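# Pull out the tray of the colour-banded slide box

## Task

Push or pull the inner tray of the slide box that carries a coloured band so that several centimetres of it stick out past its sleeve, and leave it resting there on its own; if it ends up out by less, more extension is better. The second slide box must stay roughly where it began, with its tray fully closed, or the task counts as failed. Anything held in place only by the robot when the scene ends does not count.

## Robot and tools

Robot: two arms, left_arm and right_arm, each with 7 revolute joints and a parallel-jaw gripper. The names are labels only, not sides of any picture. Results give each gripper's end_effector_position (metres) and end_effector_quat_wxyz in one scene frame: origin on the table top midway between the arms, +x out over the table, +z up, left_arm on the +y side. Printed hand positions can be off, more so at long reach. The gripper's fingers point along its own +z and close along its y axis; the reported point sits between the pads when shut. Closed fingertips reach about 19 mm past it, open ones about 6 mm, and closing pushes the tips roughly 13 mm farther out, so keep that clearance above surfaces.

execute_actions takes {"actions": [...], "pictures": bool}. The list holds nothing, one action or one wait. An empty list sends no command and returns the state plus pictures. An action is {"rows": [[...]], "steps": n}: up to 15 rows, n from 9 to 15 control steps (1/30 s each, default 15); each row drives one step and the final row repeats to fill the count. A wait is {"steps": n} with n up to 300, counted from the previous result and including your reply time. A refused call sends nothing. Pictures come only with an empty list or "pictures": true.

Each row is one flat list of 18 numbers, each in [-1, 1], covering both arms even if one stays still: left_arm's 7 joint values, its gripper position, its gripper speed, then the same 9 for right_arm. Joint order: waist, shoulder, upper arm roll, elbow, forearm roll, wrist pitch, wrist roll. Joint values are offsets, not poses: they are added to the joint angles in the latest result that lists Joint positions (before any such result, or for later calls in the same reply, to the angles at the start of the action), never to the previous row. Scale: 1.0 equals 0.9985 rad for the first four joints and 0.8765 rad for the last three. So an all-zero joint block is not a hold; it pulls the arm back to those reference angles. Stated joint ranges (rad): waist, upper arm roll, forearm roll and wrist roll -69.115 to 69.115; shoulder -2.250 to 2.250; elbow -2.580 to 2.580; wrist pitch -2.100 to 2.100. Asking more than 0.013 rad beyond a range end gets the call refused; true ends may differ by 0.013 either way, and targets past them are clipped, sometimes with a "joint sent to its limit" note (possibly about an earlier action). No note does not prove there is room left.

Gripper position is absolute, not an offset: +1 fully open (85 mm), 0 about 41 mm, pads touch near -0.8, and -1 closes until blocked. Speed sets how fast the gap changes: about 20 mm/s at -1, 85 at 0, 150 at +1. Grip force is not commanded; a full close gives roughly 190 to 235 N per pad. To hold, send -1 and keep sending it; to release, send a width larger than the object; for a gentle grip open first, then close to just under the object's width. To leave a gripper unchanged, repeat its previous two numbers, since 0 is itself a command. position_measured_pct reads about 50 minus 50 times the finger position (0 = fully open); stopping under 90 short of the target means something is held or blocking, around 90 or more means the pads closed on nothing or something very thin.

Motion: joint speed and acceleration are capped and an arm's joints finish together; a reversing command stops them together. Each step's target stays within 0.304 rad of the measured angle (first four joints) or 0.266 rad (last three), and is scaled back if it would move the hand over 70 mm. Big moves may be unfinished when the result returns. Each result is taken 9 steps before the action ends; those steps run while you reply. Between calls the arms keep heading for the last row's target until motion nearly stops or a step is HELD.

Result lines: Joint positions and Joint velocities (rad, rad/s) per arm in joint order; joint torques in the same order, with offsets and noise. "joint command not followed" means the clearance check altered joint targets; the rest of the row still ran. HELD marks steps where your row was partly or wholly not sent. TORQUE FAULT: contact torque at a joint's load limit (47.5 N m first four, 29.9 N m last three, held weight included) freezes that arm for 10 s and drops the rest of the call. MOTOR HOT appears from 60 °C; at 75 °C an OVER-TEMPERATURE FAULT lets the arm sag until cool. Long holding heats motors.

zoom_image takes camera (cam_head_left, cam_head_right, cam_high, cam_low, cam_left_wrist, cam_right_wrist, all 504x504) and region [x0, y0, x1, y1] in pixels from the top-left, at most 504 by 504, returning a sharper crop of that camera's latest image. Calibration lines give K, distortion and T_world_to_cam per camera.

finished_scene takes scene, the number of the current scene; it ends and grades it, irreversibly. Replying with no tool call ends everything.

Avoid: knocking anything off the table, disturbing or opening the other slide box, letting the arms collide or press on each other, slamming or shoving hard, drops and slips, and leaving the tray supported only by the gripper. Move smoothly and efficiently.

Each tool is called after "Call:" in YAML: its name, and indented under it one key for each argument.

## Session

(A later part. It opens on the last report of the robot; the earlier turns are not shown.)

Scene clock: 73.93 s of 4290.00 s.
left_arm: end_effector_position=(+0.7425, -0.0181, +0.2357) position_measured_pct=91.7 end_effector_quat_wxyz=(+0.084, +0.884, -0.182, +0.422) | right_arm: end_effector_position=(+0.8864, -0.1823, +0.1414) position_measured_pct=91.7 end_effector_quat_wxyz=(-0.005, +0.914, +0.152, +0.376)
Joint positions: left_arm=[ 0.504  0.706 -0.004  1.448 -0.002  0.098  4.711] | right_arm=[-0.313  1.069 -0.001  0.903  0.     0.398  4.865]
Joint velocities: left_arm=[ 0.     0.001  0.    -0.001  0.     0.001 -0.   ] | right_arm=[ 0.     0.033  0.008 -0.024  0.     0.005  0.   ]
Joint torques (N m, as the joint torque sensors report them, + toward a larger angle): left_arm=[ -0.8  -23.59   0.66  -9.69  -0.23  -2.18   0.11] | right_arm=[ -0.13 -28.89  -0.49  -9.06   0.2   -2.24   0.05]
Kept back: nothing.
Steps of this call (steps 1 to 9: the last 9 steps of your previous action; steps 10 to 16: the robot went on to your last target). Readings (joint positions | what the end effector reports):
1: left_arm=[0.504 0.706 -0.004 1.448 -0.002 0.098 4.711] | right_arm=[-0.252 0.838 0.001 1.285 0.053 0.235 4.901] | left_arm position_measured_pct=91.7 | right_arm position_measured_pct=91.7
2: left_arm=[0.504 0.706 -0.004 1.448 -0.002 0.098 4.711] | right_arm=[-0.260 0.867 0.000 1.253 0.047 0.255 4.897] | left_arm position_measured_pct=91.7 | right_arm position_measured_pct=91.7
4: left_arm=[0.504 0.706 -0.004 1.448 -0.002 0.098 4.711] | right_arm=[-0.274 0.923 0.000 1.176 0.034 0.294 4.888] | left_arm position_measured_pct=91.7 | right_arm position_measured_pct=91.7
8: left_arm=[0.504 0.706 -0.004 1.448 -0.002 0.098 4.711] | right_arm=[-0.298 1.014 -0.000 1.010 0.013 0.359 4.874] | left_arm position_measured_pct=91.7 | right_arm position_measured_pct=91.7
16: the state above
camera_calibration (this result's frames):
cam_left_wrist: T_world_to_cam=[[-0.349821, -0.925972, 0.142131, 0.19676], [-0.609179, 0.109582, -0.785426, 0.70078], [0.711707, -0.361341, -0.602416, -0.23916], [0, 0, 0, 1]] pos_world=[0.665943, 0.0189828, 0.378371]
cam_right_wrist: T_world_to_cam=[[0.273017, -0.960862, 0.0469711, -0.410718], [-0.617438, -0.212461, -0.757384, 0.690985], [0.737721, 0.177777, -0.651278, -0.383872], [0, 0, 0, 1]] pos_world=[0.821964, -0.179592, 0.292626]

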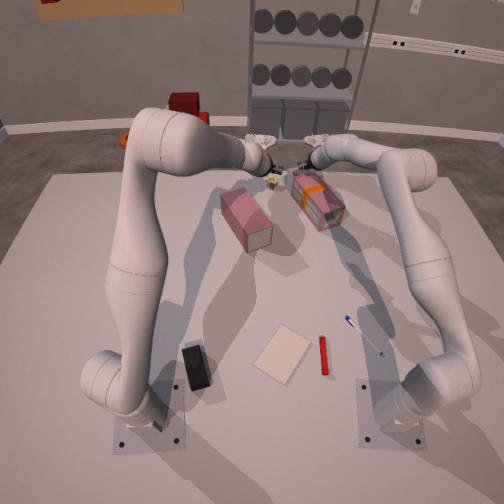

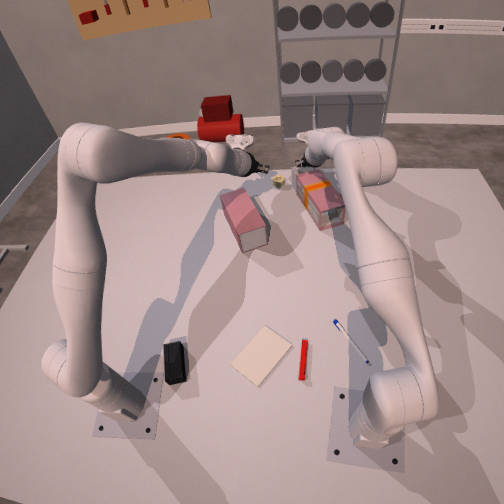

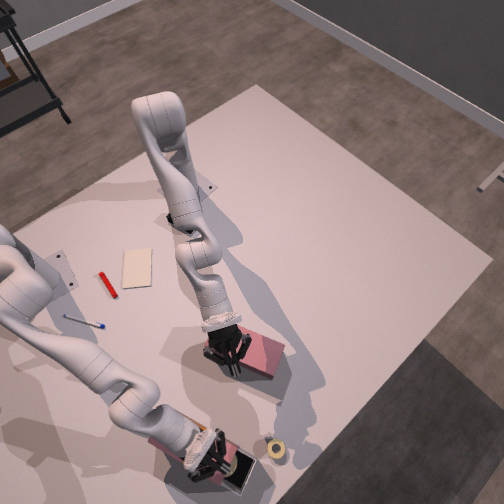

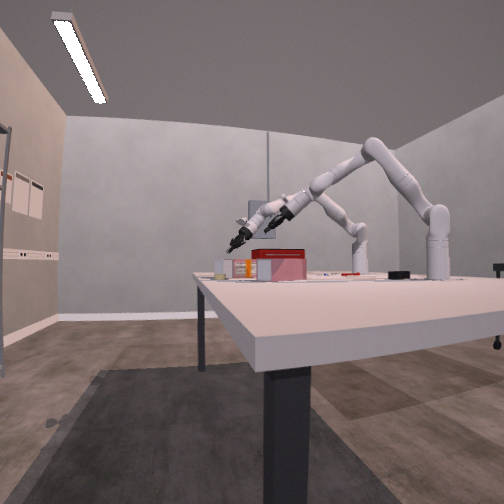

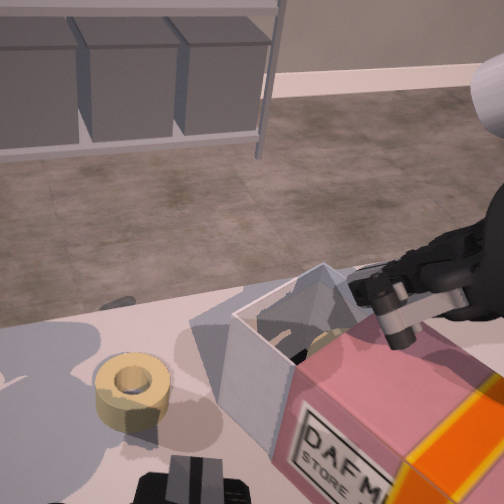

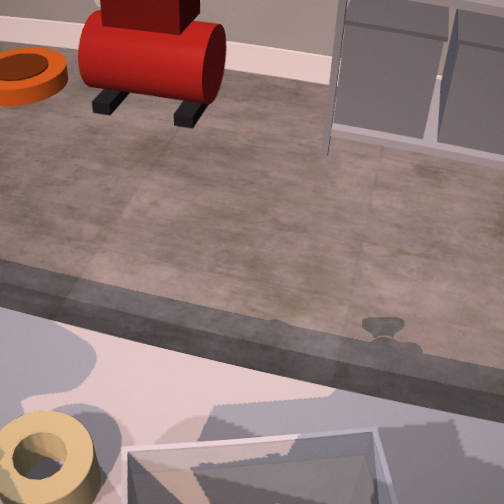

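Call:
zoom_image:
  camera: "cam_low"
  region: [200, 215, 280, 285]

Call:
zoom_image:
  camera: "cam_left_wrist"
  region: [210, 220, 504, 420]

Region (200, 215, 280, 285) of cam_low's 504x504 image, scaled by 6.300, with more detail than that image has; it fills the top 441 rows of this view, and the rest is white.

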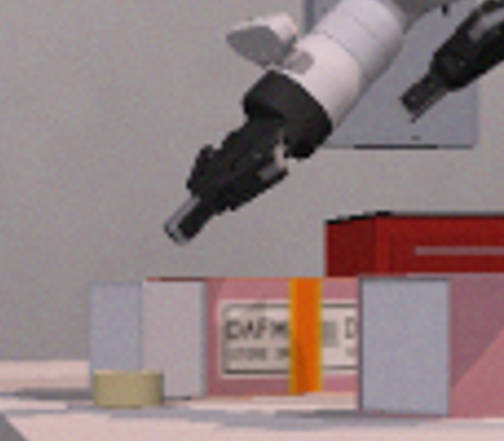

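Region (210, 220, 504, 420) of cam_left_wrist's 504x504 image, scaled by 1.714; it fills the top 343 rows of this view, and the rest is white.

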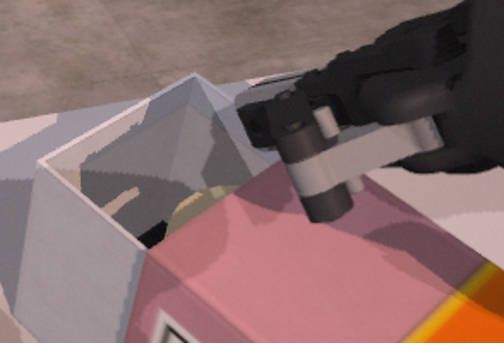

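Call:
execute_actions:
  actions:
    - {"rows":[[0,0,0,0,0,0,0,-1,0.3,-0.003,0.06,0,-0.09,0,0.035,0.002,-1,0.3],[0,0,0,0,0,0,0,-1,0.3,-0.006,0.12,0,-0.18,0,0.07,0.004,-1,0.3],[0,0,0,0,0,0,0,-1,0.3,-0.0102,0.1864,0.001,-0.277,0,0.1075,0.006,-1,0.3]],"steps":15}

Call:
execute_actions:
  actions:
    - {"steps":14}
  pictures: true

Call:
zoom_image:
  camera: "cam_low"
  region: [200, 215, 280, 285]

Call:
zoom_image:
  camera: "cam_left_wrist"
  region: [210, 220, 504, 420]

Scene clock: 76.13 s of 4290.00 s.
left_arm: end_effector_position=(+0.7425, -0.0181, +0.2357) position_measured_pct=91.7 end_effector_quat_wxyz=(+0.084, +0.884, -0.182, +0.422) | right_arm: end_effector_position=(+0.8998, -0.1778, +0.1242) position_measured_pct=91.7 end_effector_quat_wxyz=(-0.005, +0.914, +0.154, +0.374)
Joint positions: left_arm=[ 0.504  0.706 -0.004  1.448 -0.002  0.098  4.711] | right_arm=[-0.316  1.131  0.     0.816  0.     0.427  4.866]
Joint velocities: left_arm=[ 0.003 -0.001 -0.     0.    -0.     0.001 -0.   ] | right_arm=[-0.033  0.613  0.002 -0.918  0.     0.311  0.017]
Joint torques (N m, as the joint torque sensors report them, + toward a larger angle): left_arm=[ -0.46 -23.66   0.43  -9.59  -0.27  -2.2    0.01] | right_arm=[ -0.81 -26.95  -0.48  -9.79   0.25  -2.23   0.2 ]
Steps of this call (steps 1 to 15: the robot went on to your last target; steps 16 to 60: nothing new was sent; steps 61 to 66: the first 6 steps of this action). Readings (joint positions | what the end effector reports):
61: left_arm=[0.504 0.706 -0.004 1.448 -0.002 0.098 4.711] | right_arm=[-0.314 1.074 -0.000 0.900 0.000 0.399 4.865] | left_arm position_measured_pct=91.7 | right_arm position_measured_pct=91.7
62: left_arm=[0.504 0.706 -0.004 1.448 -0.002 0.098 4.711] | right_arm=[-0.314 1.078 -0.000 0.894 0.000 0.401 4.865] | left_arm position_measured_pct=91.7 | right_arm position_measured_pct=91.7
64: left_arm=[0.504 0.706 -0.004 1.448 -0.002 0.098 4.711] | right_arm=[-0.315 1.098 -0.000 0.866 0.000 0.410 4.866] | left_arm position_measured_pct=91.7 | right_arm position_measured_pct=91.7
66: the state above

Scene clock: 76.60 s of 4290.00 s.
left_arm: end_effector_position=(+0.7425, -0.0181, +0.2357) position_measured_pct=91.7 end_effector_quat_wxyz=(+0.084, +0.884, -0.182, +0.422) | right_arm: end_effector_position=(+0.9248, -0.1665, +0.0966) position_measured_pct=91.7 end_effector_quat_wxyz=(-0.005, +0.913, +0.159, +0.375)
Joint positions: left_arm=[ 0.504  0.706 -0.004  1.448 -0.002  0.098  4.711] | right_arm=[-0.324  1.254  0.     0.627  0.     0.493  4.87 ]
Joint velocities: left_arm=[ 0.     0.001 -0.     0.    -0.     0.001  0.   ] | right_arm=[-0.002  0.015 -0.    -0.003 -0.     0.001  0.   ]
Joint torques (N m, as the joint torque sensors report them, + toward a larger angle): left_arm=[ -0.26 -23.69   0.19  -9.22  -0.33  -2.17   0.22] | right_arm=[ -0.14 -30.89   0.03 -10.1    0.26  -2.22   0.11]
Kept back: nothing.
Steps of this call (steps 1 to 9: the last 9 steps of your previous action; steps 10 to 14: the robot went on to your last target). Readings (joint positions | what the end effector reports):
1: left_arm=[0.504 0.706 -0.004 1.448 -0.002 0.098 4.711] | right_arm=[-0.317 1.154 0.000 0.783 0.000 0.438 4.867] | left_arm position_measured_pct=91.7 | right_arm position_measured_pct=91.7
2: left_arm=[0.504 0.706 -0.004 1.448 -0.002 0.098 4.711] | right_arm=[-0.319 1.177 0.000 0.746 0.000 0.451 4.868] | left_arm position_measured_pct=91.7 | right_arm position_measured_pct=91.7
4: left_arm=[0.504 0.706 -0.004 1.448 -0.002 0.098 4.711] | right_arm=[-0.321 1.215 0.000 0.688 0.000 0.472 4.869] | left_arm position_measured_pct=91.7 | right_arm position_measured_pct=91.7
8: left_arm=[0.504 0.706 -0.004 1.448 -0.002 0.098 4.711] | right_arm=[-0.324 1.249 0.000 0.632 -0.000 0.492 4.870] | left_arm position_measured_pct=91.7 | right_arm position_measured_pct=91.7
14: the state above
camera_calibration (this result's frames):
cam_left_wrist: T_world_to_cam=[[-0.349821, -0.925972, 0.142131, 0.19676], [-0.609177, 0.109582, -0.785427, 0.70078], [0.711708, -0.361342, -0.602415, -0.239162], [0, 0, 0, 1]] pos_world=[0.665944, 0.0189823, 0.378371]
cam_right_wrist: T_world_to_cam=[[0.2861, -0.956828, 0.0512526, -0.415741], [-0.615814, -0.224587, -0.755204, 0.680377], [0.734111, 0.184502, -0.653483, -0.439453], [0, 0, 0, 1]] pos_world=[0.860536, -0.163909, 0.247956]

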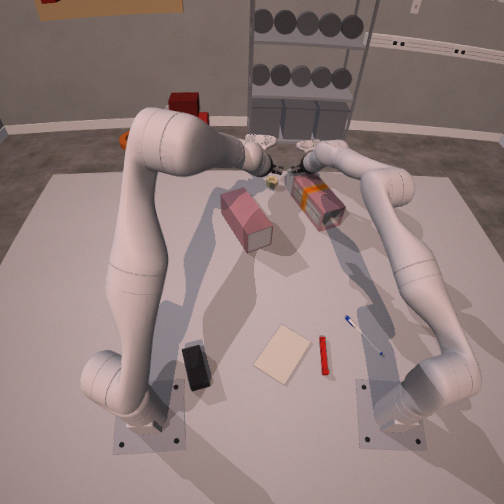

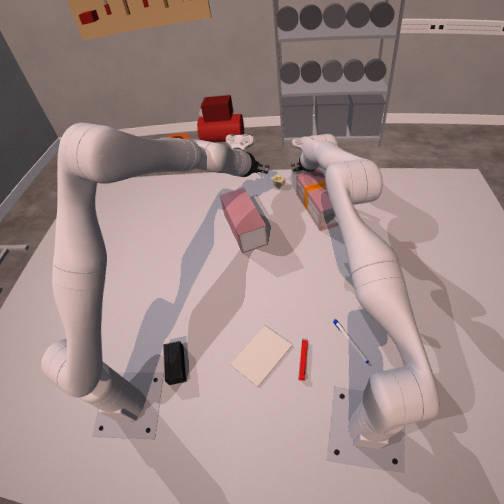

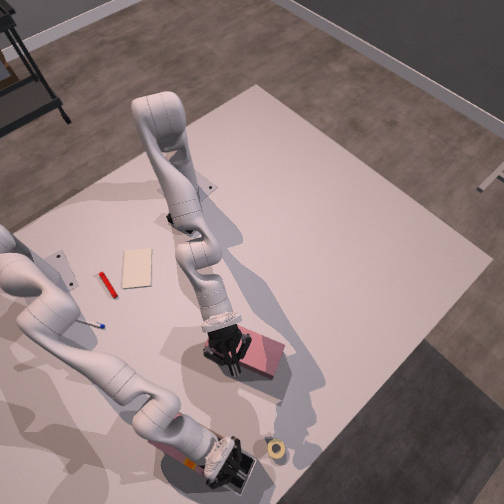

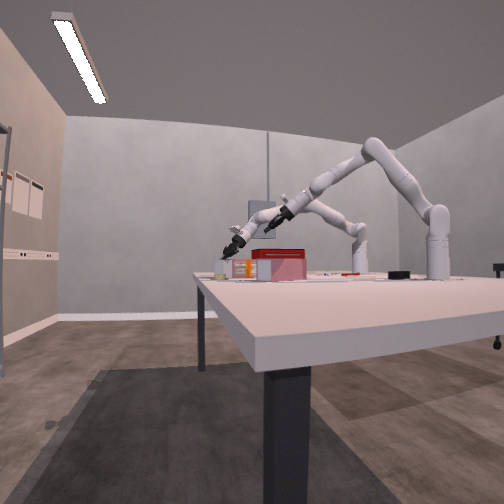

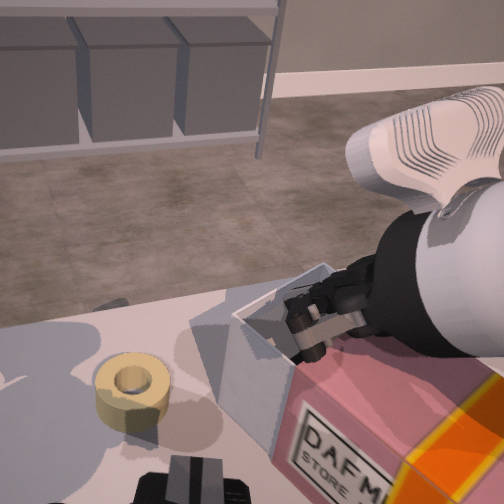

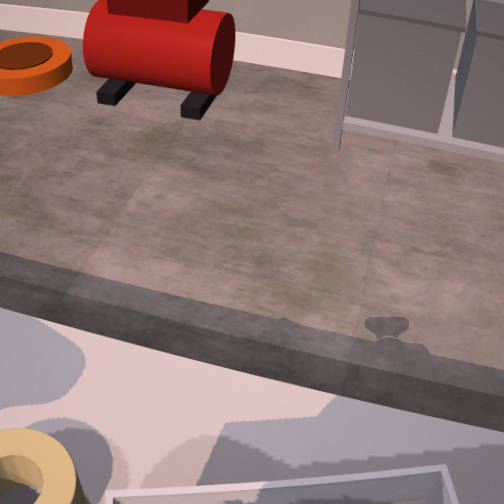

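Region (200, 215, 280, 285) of cam_low's 504x504 image, scaled by 6.300, with more detail than that image has; it fills the top 441 rows of this view, and the rest is white.

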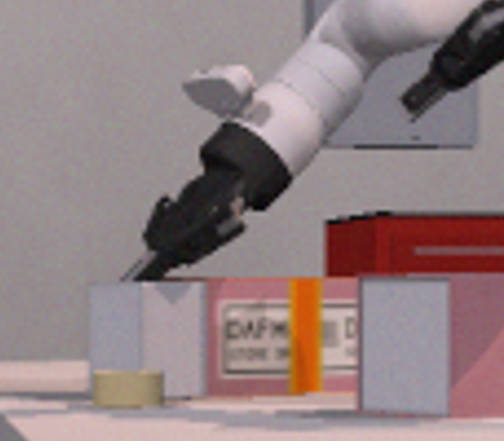

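Region (210, 220, 504, 420) of cam_left_wrist's 504x504 image, scaled by 1.714; it fills the top 343 rows of this view, and the rest is white.

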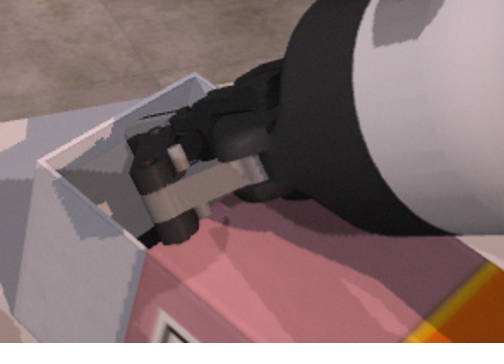

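Call:
zoom_image:
  camera: "cam_low"
  region: [208, 240, 248, 275]

Call:
zoom_image:
  camera: "cam_high"
  region: [195, 430, 275, 504]

Region (208, 240, 248, 275) of cam_low's 504x504 image, scaled by 12.600, with more detail than that image has; it fills the top 441 rows of this view, and the rest is white.

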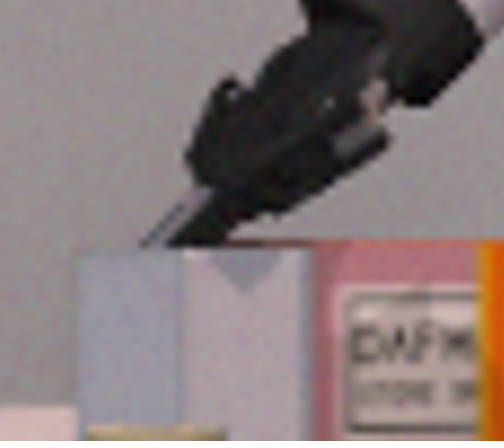

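Region (195, 430, 275, 504) of cam_high's 504x504 image, scaled by 6.300, with more detail than that image has; it fills the top 466 rows of this view, and the rest is white.

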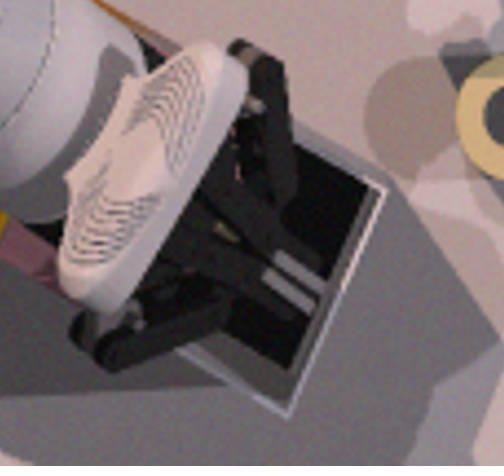

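Call:
execute_actions:
  actions:
    - {"rows":[[0,0,0,0,0,0,0,-1,0.3,0,0.006,0,0.002,0,-0.016,0,-1,0.3],[0,0,0,0,0,0,0,-1,0.3,0,0.012,0,0.004,0,-0.032,0,-1,0.3],[0,0,0,0,0,0,0,-1,0.3,0,0.018,0,0.006,0,-0.048,0,-1,0.3],[0,0,0,0,0,0,0,-1,0.3,-0.0009,0.0313,0,-0.0091,0,-0.0604,0,-1,0.3],[0,0,0,0,0,0,0,-1,0.3,-0.0017,0.0446,0,-0.0241,0,-0.0729,0,-1,0.3],[0,0,0,0,0,0,0,-1,0.3,-0.0026,0.0578,0,-0.0392,0,-0.0853,0,-1,0.3],[0,0,0,0,0,0,0,-1,0.3,-0.0034,0.0711,0,-0.0542,0,-0.0977,0,-1,0.3],[0,0,0,0,0,0,0,-1,0.3,-0.0043,0.0844,0,-0.0693,0,-0.1101,0,-1,0.3],[0,0,0,0,0,0,0,-1,0.3,-0.0051,0.0977,0,-0.0843,0,-0.1226,0,-1,0.3],[0,0,0,0,0,0,0,-1,0.3,-0.006,0.111,0,-0.0994,0,-0.135,0,-1,0.3],[0,0,0,0,0,0,0,-1,0.3,-0.0068,0.1243,0,-0.1144,0,-0.1474,0,-1,0.3],[0,0,0,0,0,0,0,-1,0.3,-0.0077,0.1375,0,-0.1295,0,-0.1598,0,-1,0.3],[0,0,0,0,0,0,0,-1,0.3,-0.0085,0.1508,0,-0.1445,0,-0.1723,0,-1,0.3],[0,0,0,0,0,0,0,-1,0.3,-0.0094,0.1641,0,-0.1596,0,-0.1847,0,-1,0.3]],"steps":15}

Call:
execute_actions:
  actions:
    - {"steps":16}
  pictures: true

Call:
zoom_image:
  camera: "cam_low"
  region: [200, 215, 280, 285]

Call:
zoom_image:
  camera: "cam_high"
  region: [140, 400, 290, 504]

Scene clock: 80.03 s of 4290.00 s.
left_arm: end_effector_position=(+0.7425, -0.0181, +0.2357) position_measured_pct=91.7 end_effector_quat_wxyz=(+0.084, +0.884, -0.182, +0.422) | right_arm: end_effector_position=(+0.9317, -0.1646, +0.0802) position_measured_pct=91.7 end_effector_quat_wxyz=(-0.005, +0.909, +0.159, +0.387)
Joint positions: left_arm=[ 0.504  0.706 -0.004  1.448 -0.002  0.098  4.711] | right_arm=[-0.324  1.288  0.001  0.619  0.     0.441  4.87 ]
Joint velocities: left_arm=[-0.001  0.     0.    -0.001  0.    -0.     0.   ] | right_arm=[-0.013  0.319  0.005 -0.312  0.004 -0.248  0.001]
Joint torques (N m, as the joint torque sensors report them, + toward a larger angle): left_arm=[ -0.3  -23.72   0.38  -9.6   -0.52  -2.33  -0.09] | right_arm=[ -0.31 -32.58  -0.56 -12.57   0.25  -3.42   0.09]
Steps of this call (steps 1 to 30: the robot went on to your last target; steps 31 to 90: nothing new was sent; then 0.23 s passed at rest; steps 91 to 96: the first 6 steps of this action). Readings (joint positions | what the end effector reports):
91: left_arm=[0.504 0.706 -0.004 1.448 -0.002 0.098 4.711] | right_arm=[-0.324 1.256 0.000 0.626 0.000 0.491 4.870] | left_arm position_measured_pct=91.7 | right_arm position_measured_pct=91.7
92: left_arm=[0.504 0.706 -0.004 1.448 -0.002 0.098 4.711] | right_arm=[-0.324 1.259 0.001 0.627 0.000 0.482 4.870] | left_arm position_measured_pct=91.7 | right_arm position_measured_pct=91.7
94: left_arm=[0.504 0.706 -0.004 1.448 -0.002 0.098 4.711] | right_arm=[-0.324 1.270 0.001 0.630 0.000 0.459 4.870] | left_arm position_measured_pct=91.7 | right_arm position_measured_pct=91.7
96: the state above

Scene clock: 80.57 s of 4290.00 s.
left_arm: end_effector_position=(+0.7425, -0.0181, +0.2357) position_measured_pct=91.7 end_effector_quat_wxyz=(+0.084, +0.884, -0.182, +0.422) | right_arm: end_effector_position=(+0.9758, -0.1490, +0.0831) position_measured_pct=91.7 end_effector_quat_wxyz=(-0.008, +0.876, +0.156, +0.457)
Joint positions: left_arm=[ 0.504  0.706 -0.004  1.448 -0.002  0.098  4.711] | right_arm=[-0.332  1.403  0.001  0.462 -0.     0.328  4.87 ]
Joint velocities: left_arm=[ 0.001 -0.     0.    -0.     0.     0.    -0.001] | right_arm=[-0.002  0.006  0.    -0.01  -0.001  0.002  0.   ]
Joint torques (N m, as the joint torque sensors report them, + toward a larger angle): left_arm=[ -0.38 -23.53   0.42  -9.92  -0.05  -2.17  -0.12] | right_arm=[ -1.27 -19.88  -0.24  -5.23   0.38  -0.97   0.29]
Kept back: nothing.
Steps of this call (steps 1 to 9: the last 9 steps of your previous action; steps 10 to 16: the robot went on to your last target). Readings (joint positions | what the end effector reports):
1: left_arm=[0.504 0.706 -0.004 1.448 -0.002 0.098 4.711] | right_arm=[-0.325 1.300 0.001 0.606 0.000 0.432 4.870] | left_arm position_measured_pct=91.7 | right_arm position_measured_pct=91.7
2: left_arm=[0.504 0.706 -0.004 1.448 -0.002 0.098 4.711] | right_arm=[-0.325 1.311 0.001 0.592 0.000 0.422 4.870] | left_arm position_measured_pct=91.7 | right_arm position_measured_pct=91.7
4: left_arm=[0.504 0.706 -0.004 1.448 -0.002 0.098 4.711] | right_arm=[-0.327 1.333 0.001 0.561 -0.000 0.399 4.870] | left_arm position_measured_pct=91.7 | right_arm position_measured_pct=91.7
8: left_arm=[0.504 0.706 -0.004 1.448 -0.002 0.098 4.711] | right_arm=[-0.330 1.378 0.001 0.497 -0.000 0.354 4.870] | left_arm position_measured_pct=91.7 | right_arm position_measured_pct=91.7
16: the state above
camera_calibration (this result's frames):
cam_left_wrist: T_world_to_cam=[[-0.349822, -0.925972, 0.142131, 0.19676], [-0.609176, 0.109581, -0.785428, 0.70078], [0.711709, -0.361343, -0.602413, -0.239164], [0, 0, 0, 1]] pos_world=[0.665944, 0.018982, 0.378371]
cam_right_wrist: T_world_to_cam=[[0.283023, -0.956625, 0.0690381, -0.411281], [-0.470437, -0.201188, -0.859193, 0.575786], [0.835815, 0.210693, -0.506973, -0.596511], [0, 0, 0, 1]] pos_world=[0.885847, -0.15192, 0.22069]

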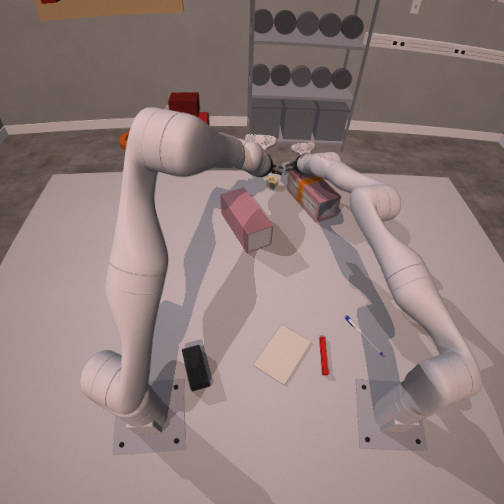

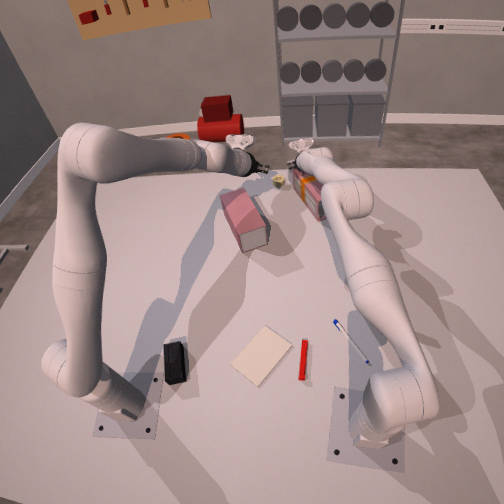

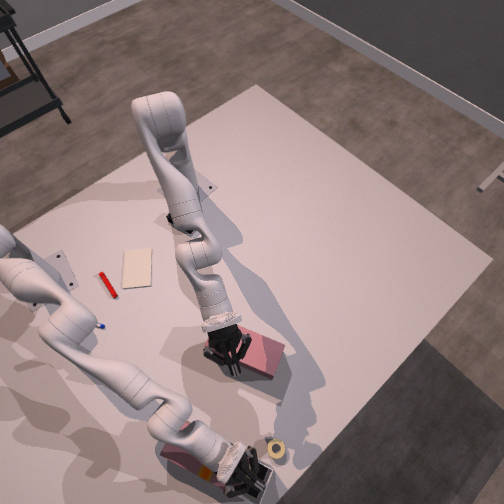

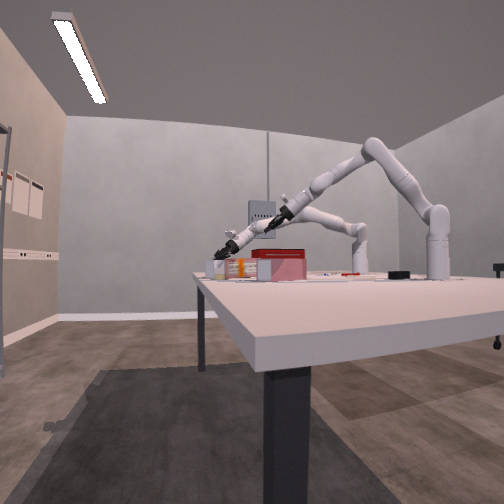

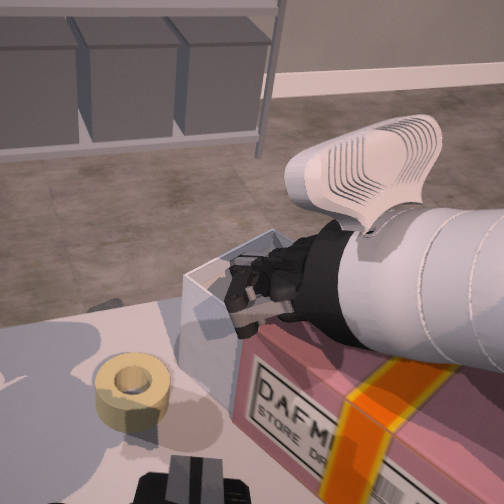

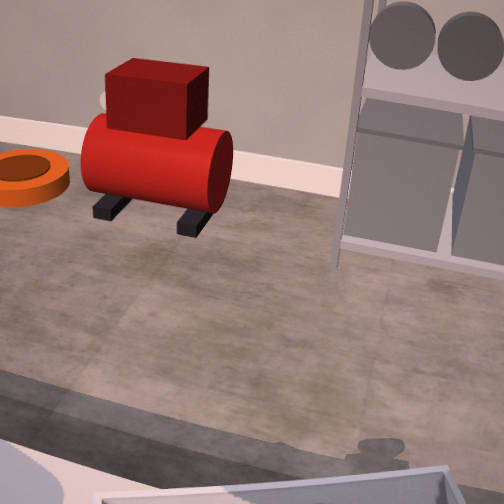

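Region (200, 215, 280, 285) of cam_low's 504x504 image, scaled by 6.300, with more detail than that image has; it fills the top 441 rows of this view, and the rest is white.

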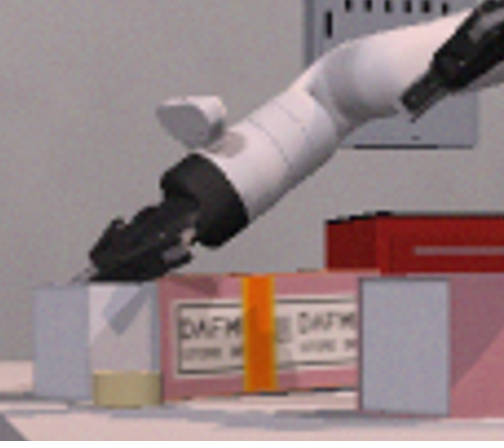

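Region (140, 400, 290, 504) of cam_high's 504x504 image, scaled by 3.360, with more detail than that image has; it fills the top 349 rows of this view, and the rest is white.

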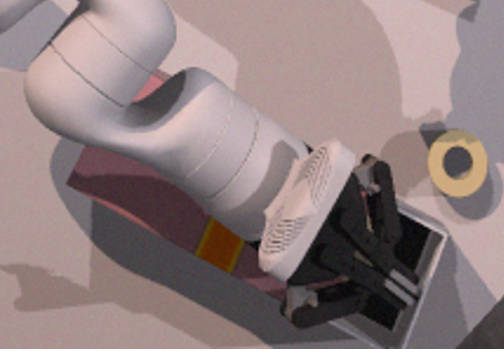

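Call:
execute_actions:
  actions:
    - {"rows":[[0.1963,-0.006,0.004,0.3025,0,-0.454,0,-1,0.3,0.0008,-0.0148,0,0.0268,0,-0.001,0.001,-1,0.3],[0.1963,-0.006,0.004,0.3025,0,-0.454,0,-1,0.3,0.0016,-0.0296,0,0.0536,0,-0.002,0.002,-1,0.3],[0.1963,-0.006,0.004,0.3025,0,-0.454,0,-1,0.3,0.0024,-0.0443,0,0.0804,0,-0.003,0.003,-1,0.3],[0.1963,-0.006,0.004,0.3025,0,-0.454,0,-1,0.3,0.0032,-0.0591,0,0.1072,0,-0.004,0.004,-1,0.3],[0.1963,-0.006,0.004,0.3025,0,-0.454,0,-1,0.3,0.004,-0.0739,0,0.134,0,-0.005,0.0045,-1,0.3],[0.1963,-0.006,0.004,0.3025,0,-0.454,0,-1,0.3,0.0047,-0.0887,0,0.1607,0,-0.006,0.005,-1,0.3],[0.1963,-0.006,0.004,0.3025,0,-0.454,0,-1,0.3,0.0055,-0.1035,0,0.1875,0,-0.007,0.006,-1,0.3],[0.1963,-0.006,0.004,0.3025,0,-0.454,0,-1,0.3,0.0063,-0.1182,0,0.2143,0,-0.008,0.007,-1,0.3],[0.1963,-0.006,0.004,0.3025,0,-0.454,0,-1,0.3,0.0071,-0.133,0,0.2411,0,-0.009,0.008,-1,0.3],[0.1963,-0.006,0.004,0.3025,0,-0.454,0,-1,0.3,0.0079,-0.1478,0,0.2679,0,-0.0104,0.009,-1,0.3],[0.1963,-0.006,0.004,0.3025,0,-0.454,0,-1,0.3,0.0103,-0.1698,0,0.3003,0,0.0056,0.011,-1,0.3],[0.1963,-0.006,0.004,0.3025,0,-0.454,0,-1,0.3,0.0127,-0.1918,0,0.3327,0,0.0216,0.013,-1,0.3],[0.1963,-0.006,0.004,0.3025,0,-0.454,0,-1,0.3,0.0151,-0.2138,0,0.3652,0,0.0376,0.014,-1,0.3],[0.1963,-0.006,0.004,0.3025,0,-0.454,0,-1,0.3,0.0175,-0.2358,0,0.3976,0,0.0536,0.016,-1,0.3],[0.1963,-0.006,0.004,0.3025,0,-0.454,0,-1,0.3,0.0199,-0.2578,0,0.43,0,0.0696,0.018,-1,0.3]],"steps":15}

Call:
execute_actions:
  actions:
    - {"steps":18}
  pictures: true

Call:
zoom_image:
  camera: "cam_low"
  region: [200, 215, 280, 285]

Scene clock: 87.07 s of 4290.00 s.
left_arm: end_effector_position=(+0.7097, -0.0481, +0.2162) position_measured_pct=91.7 end_effector_quat_wxyz=(+0.095, +0.880, -0.206, +0.418) | right_arm: end_effector_position=(+0.9655, -0.1536, +0.0899) position_measured_pct=91.7 end_effector_quat_wxyz=(-0.007, +0.881, +0.157, +0.447)
Joint positions: left_arm=[ 0.559  0.702 -0.007  1.53  -0.002  0.024  4.711] | right_arm=[-0.329  1.352  0.001  0.539 -0.     0.324  4.872]
Joint velocities: left_arm=[ 0.542 -0.013  0.028  0.832  0.    -0.824 -0.001] | right_arm=[ 0.019 -0.371  0.     0.735  0.    -0.025  0.02 ]
Joint torques (N m, as the joint torque sensors report them, + toward a larger angle): left_arm=[  1.7  -22.02   1.17  -8.02  -0.37  -1.31  -0.1 ] | right_arm=[ -0.62 -28.51  -0.02  -9.66   0.32  -1.5    0.01]
Steps of this call (steps 1 to 15: the robot went on to your last target; steps 16 to 90: nothing new was sent; then 3.30 s passed at rest; steps 91 to 96: the first 6 steps of this action). Readings (joint positions | what the end effector reports):
91: left_arm=[0.505 0.706 -0.004 1.449 -0.002 0.097 4.711] | right_arm=[-0.332 1.402 0.001 0.462 -0.000 0.327 4.870] | left_arm position_measured_pct=91.7 | right_arm position_measured_pct=91.7
92: left_arm=[0.508 0.705 -0.005 1.454 -0.002 0.092 4.711] | right_arm=[-0.331 1.397 0.001 0.468 -0.000 0.328 4.870] | left_arm position_measured_pct=91.7 | right_arm position_measured_pct=91.7
94: left_arm=[0.527 0.704 -0.007 1.481 -0.002 0.068 4.711] | right_arm=[-0.330 1.377 0.001 0.496 -0.000 0.327 4.871] | left_arm position_measured_pct=91.7 | right_arm position_measured_pct=91.7
96: the state above

Scene clock: 87.67 s of 4290.00 s.
left_arm: end_effector_position=(+0.6266, -0.1255, +0.1938) position_measured_pct=91.7 end_effector_quat_wxyz=(+0.141, +0.840, -0.262, +0.454) | right_arm: end_effector_position=(+0.8831, -0.1839, +0.0880) position_measured_pct=91.7 end_effector_quat_wxyz=(-0.000, +0.920, +0.162, +0.356)
Joint positions: left_arm=[ 0.699  0.7   -0.     1.75  -0.002 -0.3    4.711] | right_arm=[-0.313  1.143  0.     0.886 -0.     0.385  4.886]
Joint velocities: left_arm=[ 0.004 -0.001  0.     0.001  0.    -0.     0.   ] | right_arm=[ 0.001 -0.018 -0.002  0.025 -0.001  0.008  0.   ]
Joint torques (N m, as the joint torque sensors report them, + toward a larger angle): left_arm=[ -0.72 -21.65   0.12  -8.1   -0.4   -2.35  -0.16] | right_arm=[  0.73 -25.01   0.3   -6.28   0.39  -0.63   0.16]
Kept back: nothing.
Steps of this call (steps 1 to 9: the last 9 steps of your previous action; steps 10 to 18: the robot went on to your last target). Readings (joint positions | what the end effector reports):
1: left_arm=[0.577 0.702 -0.005 1.558 -0.002 -0.006 4.711] | right_arm=[-0.329 1.340 0.001 0.563 -0.000 0.323 4.873] | left_arm position_measured_pct=91.7 | right_arm position_measured_pct=91.7
2: left_arm=[0.595 0.702 -0.004 1.586 -0.002 -0.041 4.711] | right_arm=[-0.328 1.326 0.000 0.588 -0.001 0.321 4.873] | left_arm position_measured_pct=91.7 | right_arm position_measured_pct=91.7
4: left_arm=[0.630 0.702 -0.002 1.640 -0.002 -0.119 4.711] | right_arm=[-0.327 1.298 0.000 0.639 -0.000 0.319 4.875] | left_arm position_measured_pct=91.7 | right_arm position_measured_pct=91.7
8: left_arm=[0.685 0.701 0.001 1.729 -0.002 -0.265 4.711] | right_arm=[-0.323 1.233 0.000 0.750 -0.000 0.326 4.879] | left_arm position_measured_pct=91.7 | right_arm position_measured_pct=91.7
18: the state above
camera_calibration (this result's frames):
cam_left_wrist: T_world_to_cam=[[-0.538107, -0.829682, 0.148554, 0.191571], [-0.508508, 0.179, -0.842246, 0.565738], [0.672205, -0.52876, -0.518221, -0.23326], [0, 0, 0, 1]] pos_world=[0.547567, -0.0656627, 0.327152]
cam_right_wrist: T_world_to_cam=[[0.288636, -0.955751, 0.0568196, -0.422499], [-0.644404, -0.237816, -0.726765, 0.66469], [0.708119, 0.173156, -0.684532, -0.387676], [0, 0, 0, 1]] pos_world=[0.824798, -0.178602, 0.241703]

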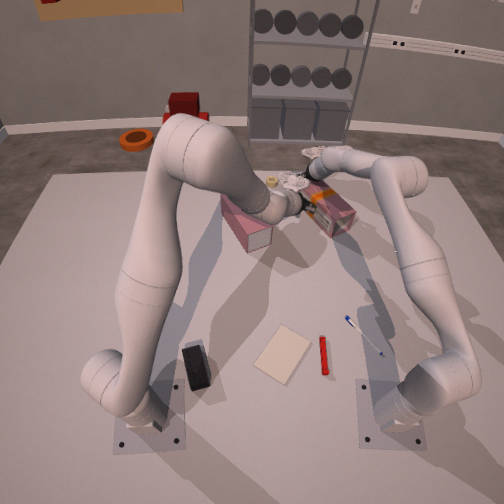

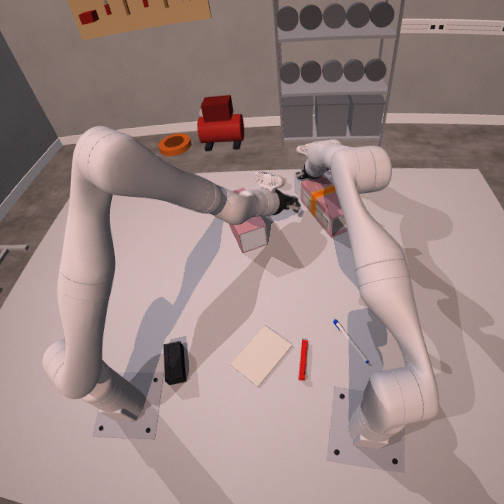

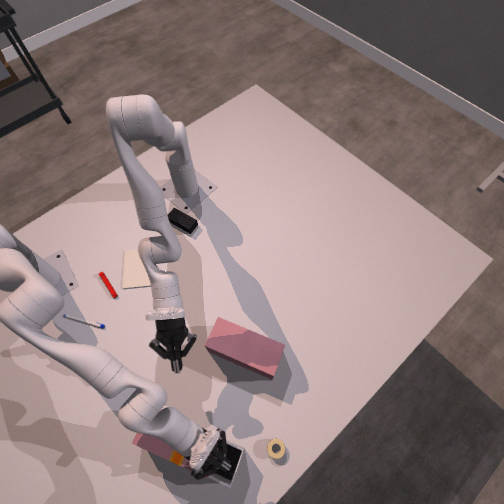

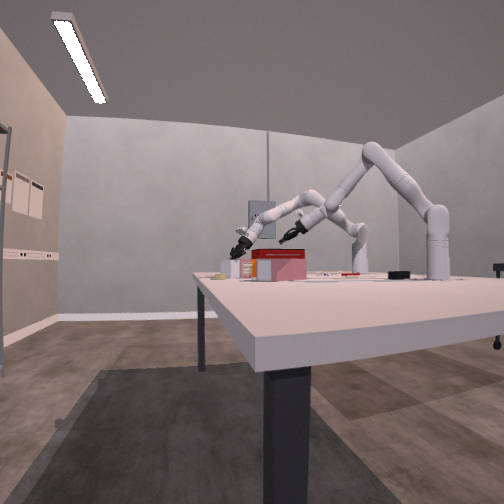

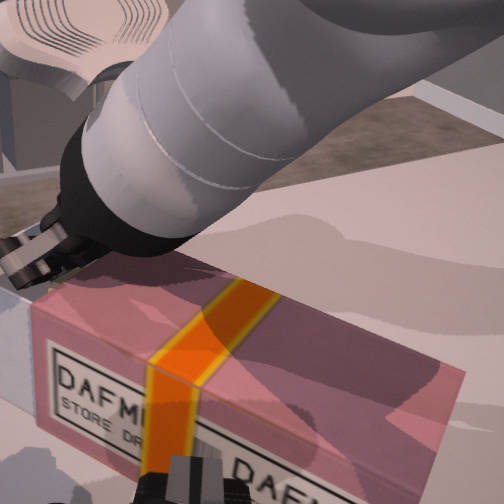

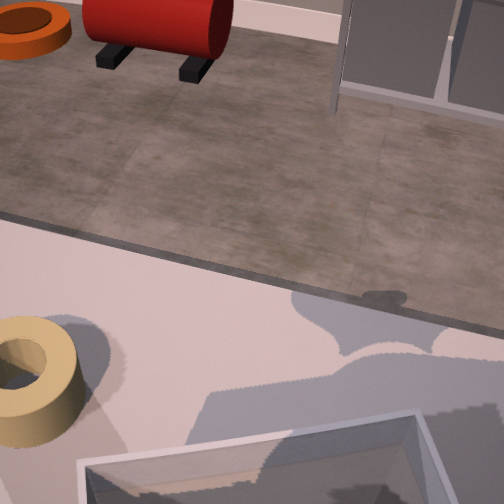

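Region (200, 215, 280, 285) of cam_low's 504x504 image, scaled by 6.300, with more detail than that image has; it fills the top 441 rows of this view, and the rest is white.

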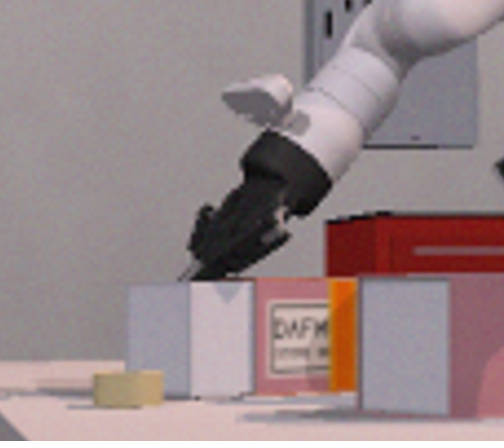

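Call:
execute_actions:
  actions: []

Scene clock: 88.83 s of 4290.00 s.
left_arm: end_effector_position=(+0.6264, -0.1257, +0.1939) position_measured_pct=91.7 end_effector_quat_wxyz=(+0.141, +0.840, -0.262, +0.454) | right_arm: end_effector_position=(+0.8825, -0.1840, +0.0881) position_measured_pct=91.7 end_effector_quat_wxyz=(-0.000, +0.921, +0.162, +0.355)
Joint positions: left_arm=[ 0.7    0.7   -0.     1.75  -0.002 -0.3    4.711] | right_arm=[-0.313  1.141  0.     0.888 -0.     0.386  4.886]
Joint velocities: left_arm=[ 0.001  0.    -0.     0.001  0.001  0.001  0.   ] | right_arm=[-0.001  0.001  0.    -0.     0.001 -0.001  0.   ]
Joint torques (N m, as the joint torque sensors report them, + toward a larger angle): left_arm=[ -0.36 -21.8    0.15  -7.93  -0.24  -2.28   0.16] | right_arm=[  0.49 -25.66   0.31  -7.25   0.49  -0.76   0.15]
Kept back: nothing.
Steps of this call (steps 1 to 15: the robot went on to your last target; steps 16 to 35: nothing new was sent). Readings (joint positions | what the end effector reports):
1: left_arm=[0.699 0.700 -0.000 1.750 -0.002 -0.300 4.711] | right_arm=[-0.313 1.142 0.000 0.886 -0.000 0.386 4.886] | left_arm position_measured_pct=91.7 | right_arm position_measured_pct=91.7
2: left_arm=[0.700 0.700 -0.000 1.750 -0.002 -0.300 4.711] | right_arm=[-0.313 1.142 0.000 0.887 -0.000 0.386 4.886] | left_arm position_measured_pct=91.7 | right_arm position_measured_pct=91.7
4: left_arm=[0.700 0.700 -0.000 1.750 -0.002 -0.300 4.711] | right_arm=[-0.313 1.142 0.000 0.887 -0.000 0.386 4.886] | left_arm position_measured_pct=91.7 | right_arm position_measured_pct=91.7
8: left_arm=[0.700 0.700 -0.000 1.750 -0.002 -0.300 4.711] | right_arm=[-0.313 1.142 0.000 0.888 -0.000 0.386 4.886] | left_arm position_measured_pct=91.7 | right_arm position_measured_pct=91.7
35: the state above
All arms were judged still, so your last target was given up. Only a new action makes them travel on or press farther. Fingers that are still opening or closing keep moving.
camera_calibration (this result's frames):
cam_left_wrist: T_world_to_cam=[[-0.538472, -0.829446, 0.148551, 0.19151], [-0.508354, 0.179167, -0.842303, 0.565698], [0.67203, -0.529073, -0.518129, -0.233168], [0, 0, 0, 1]] pos_world=[0.547393, -0.0658698, 0.327229]
cam_right_wrist: T_world_to_cam=[[0.288647, -0.955763, 0.0565637, -0.422446], [-0.645339, -0.237858, -0.725921, 0.665047], [0.707263, 0.173032, -0.685448, -0.386365], [0, 0, 0, 1]] pos_world=[0.82438, -0.178718, 0.241834]

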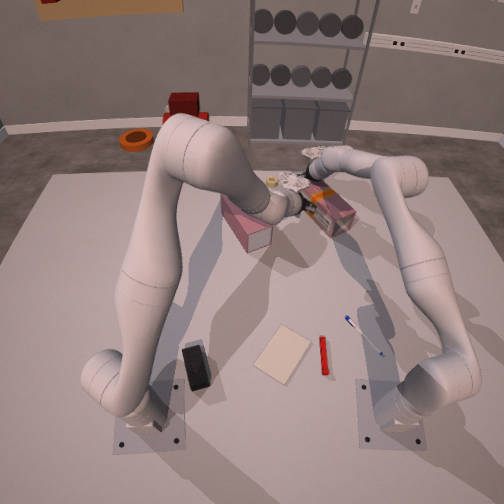

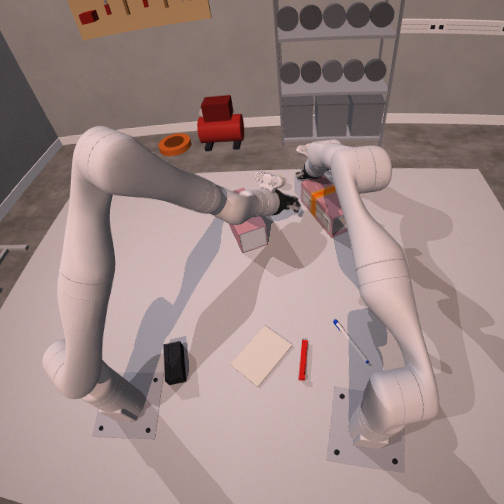

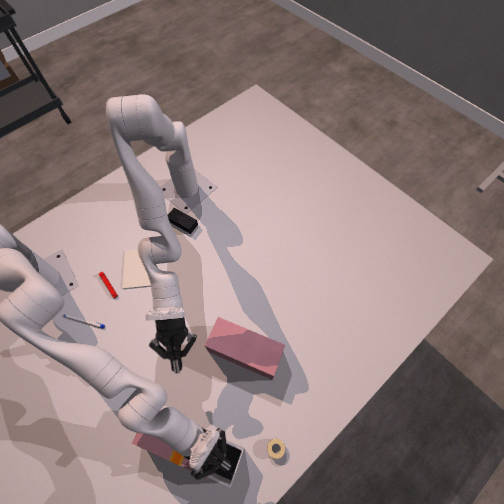

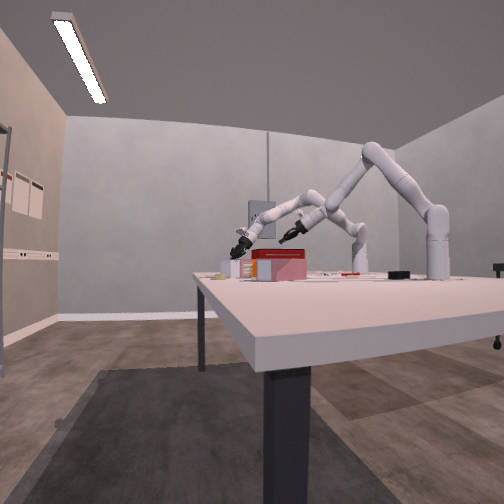

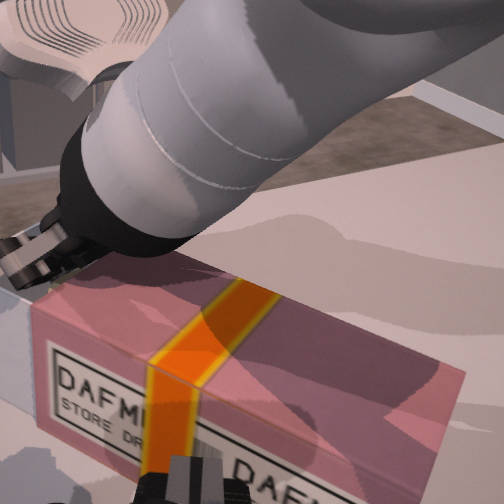

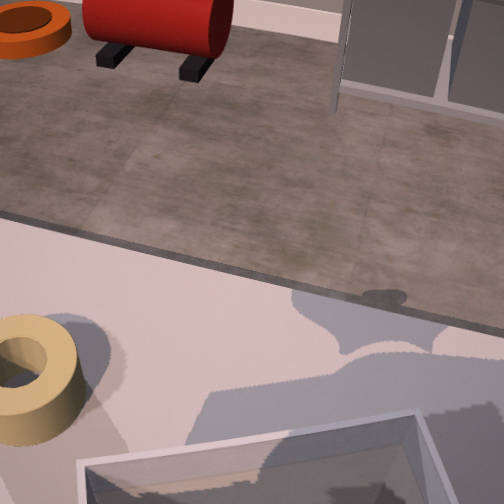

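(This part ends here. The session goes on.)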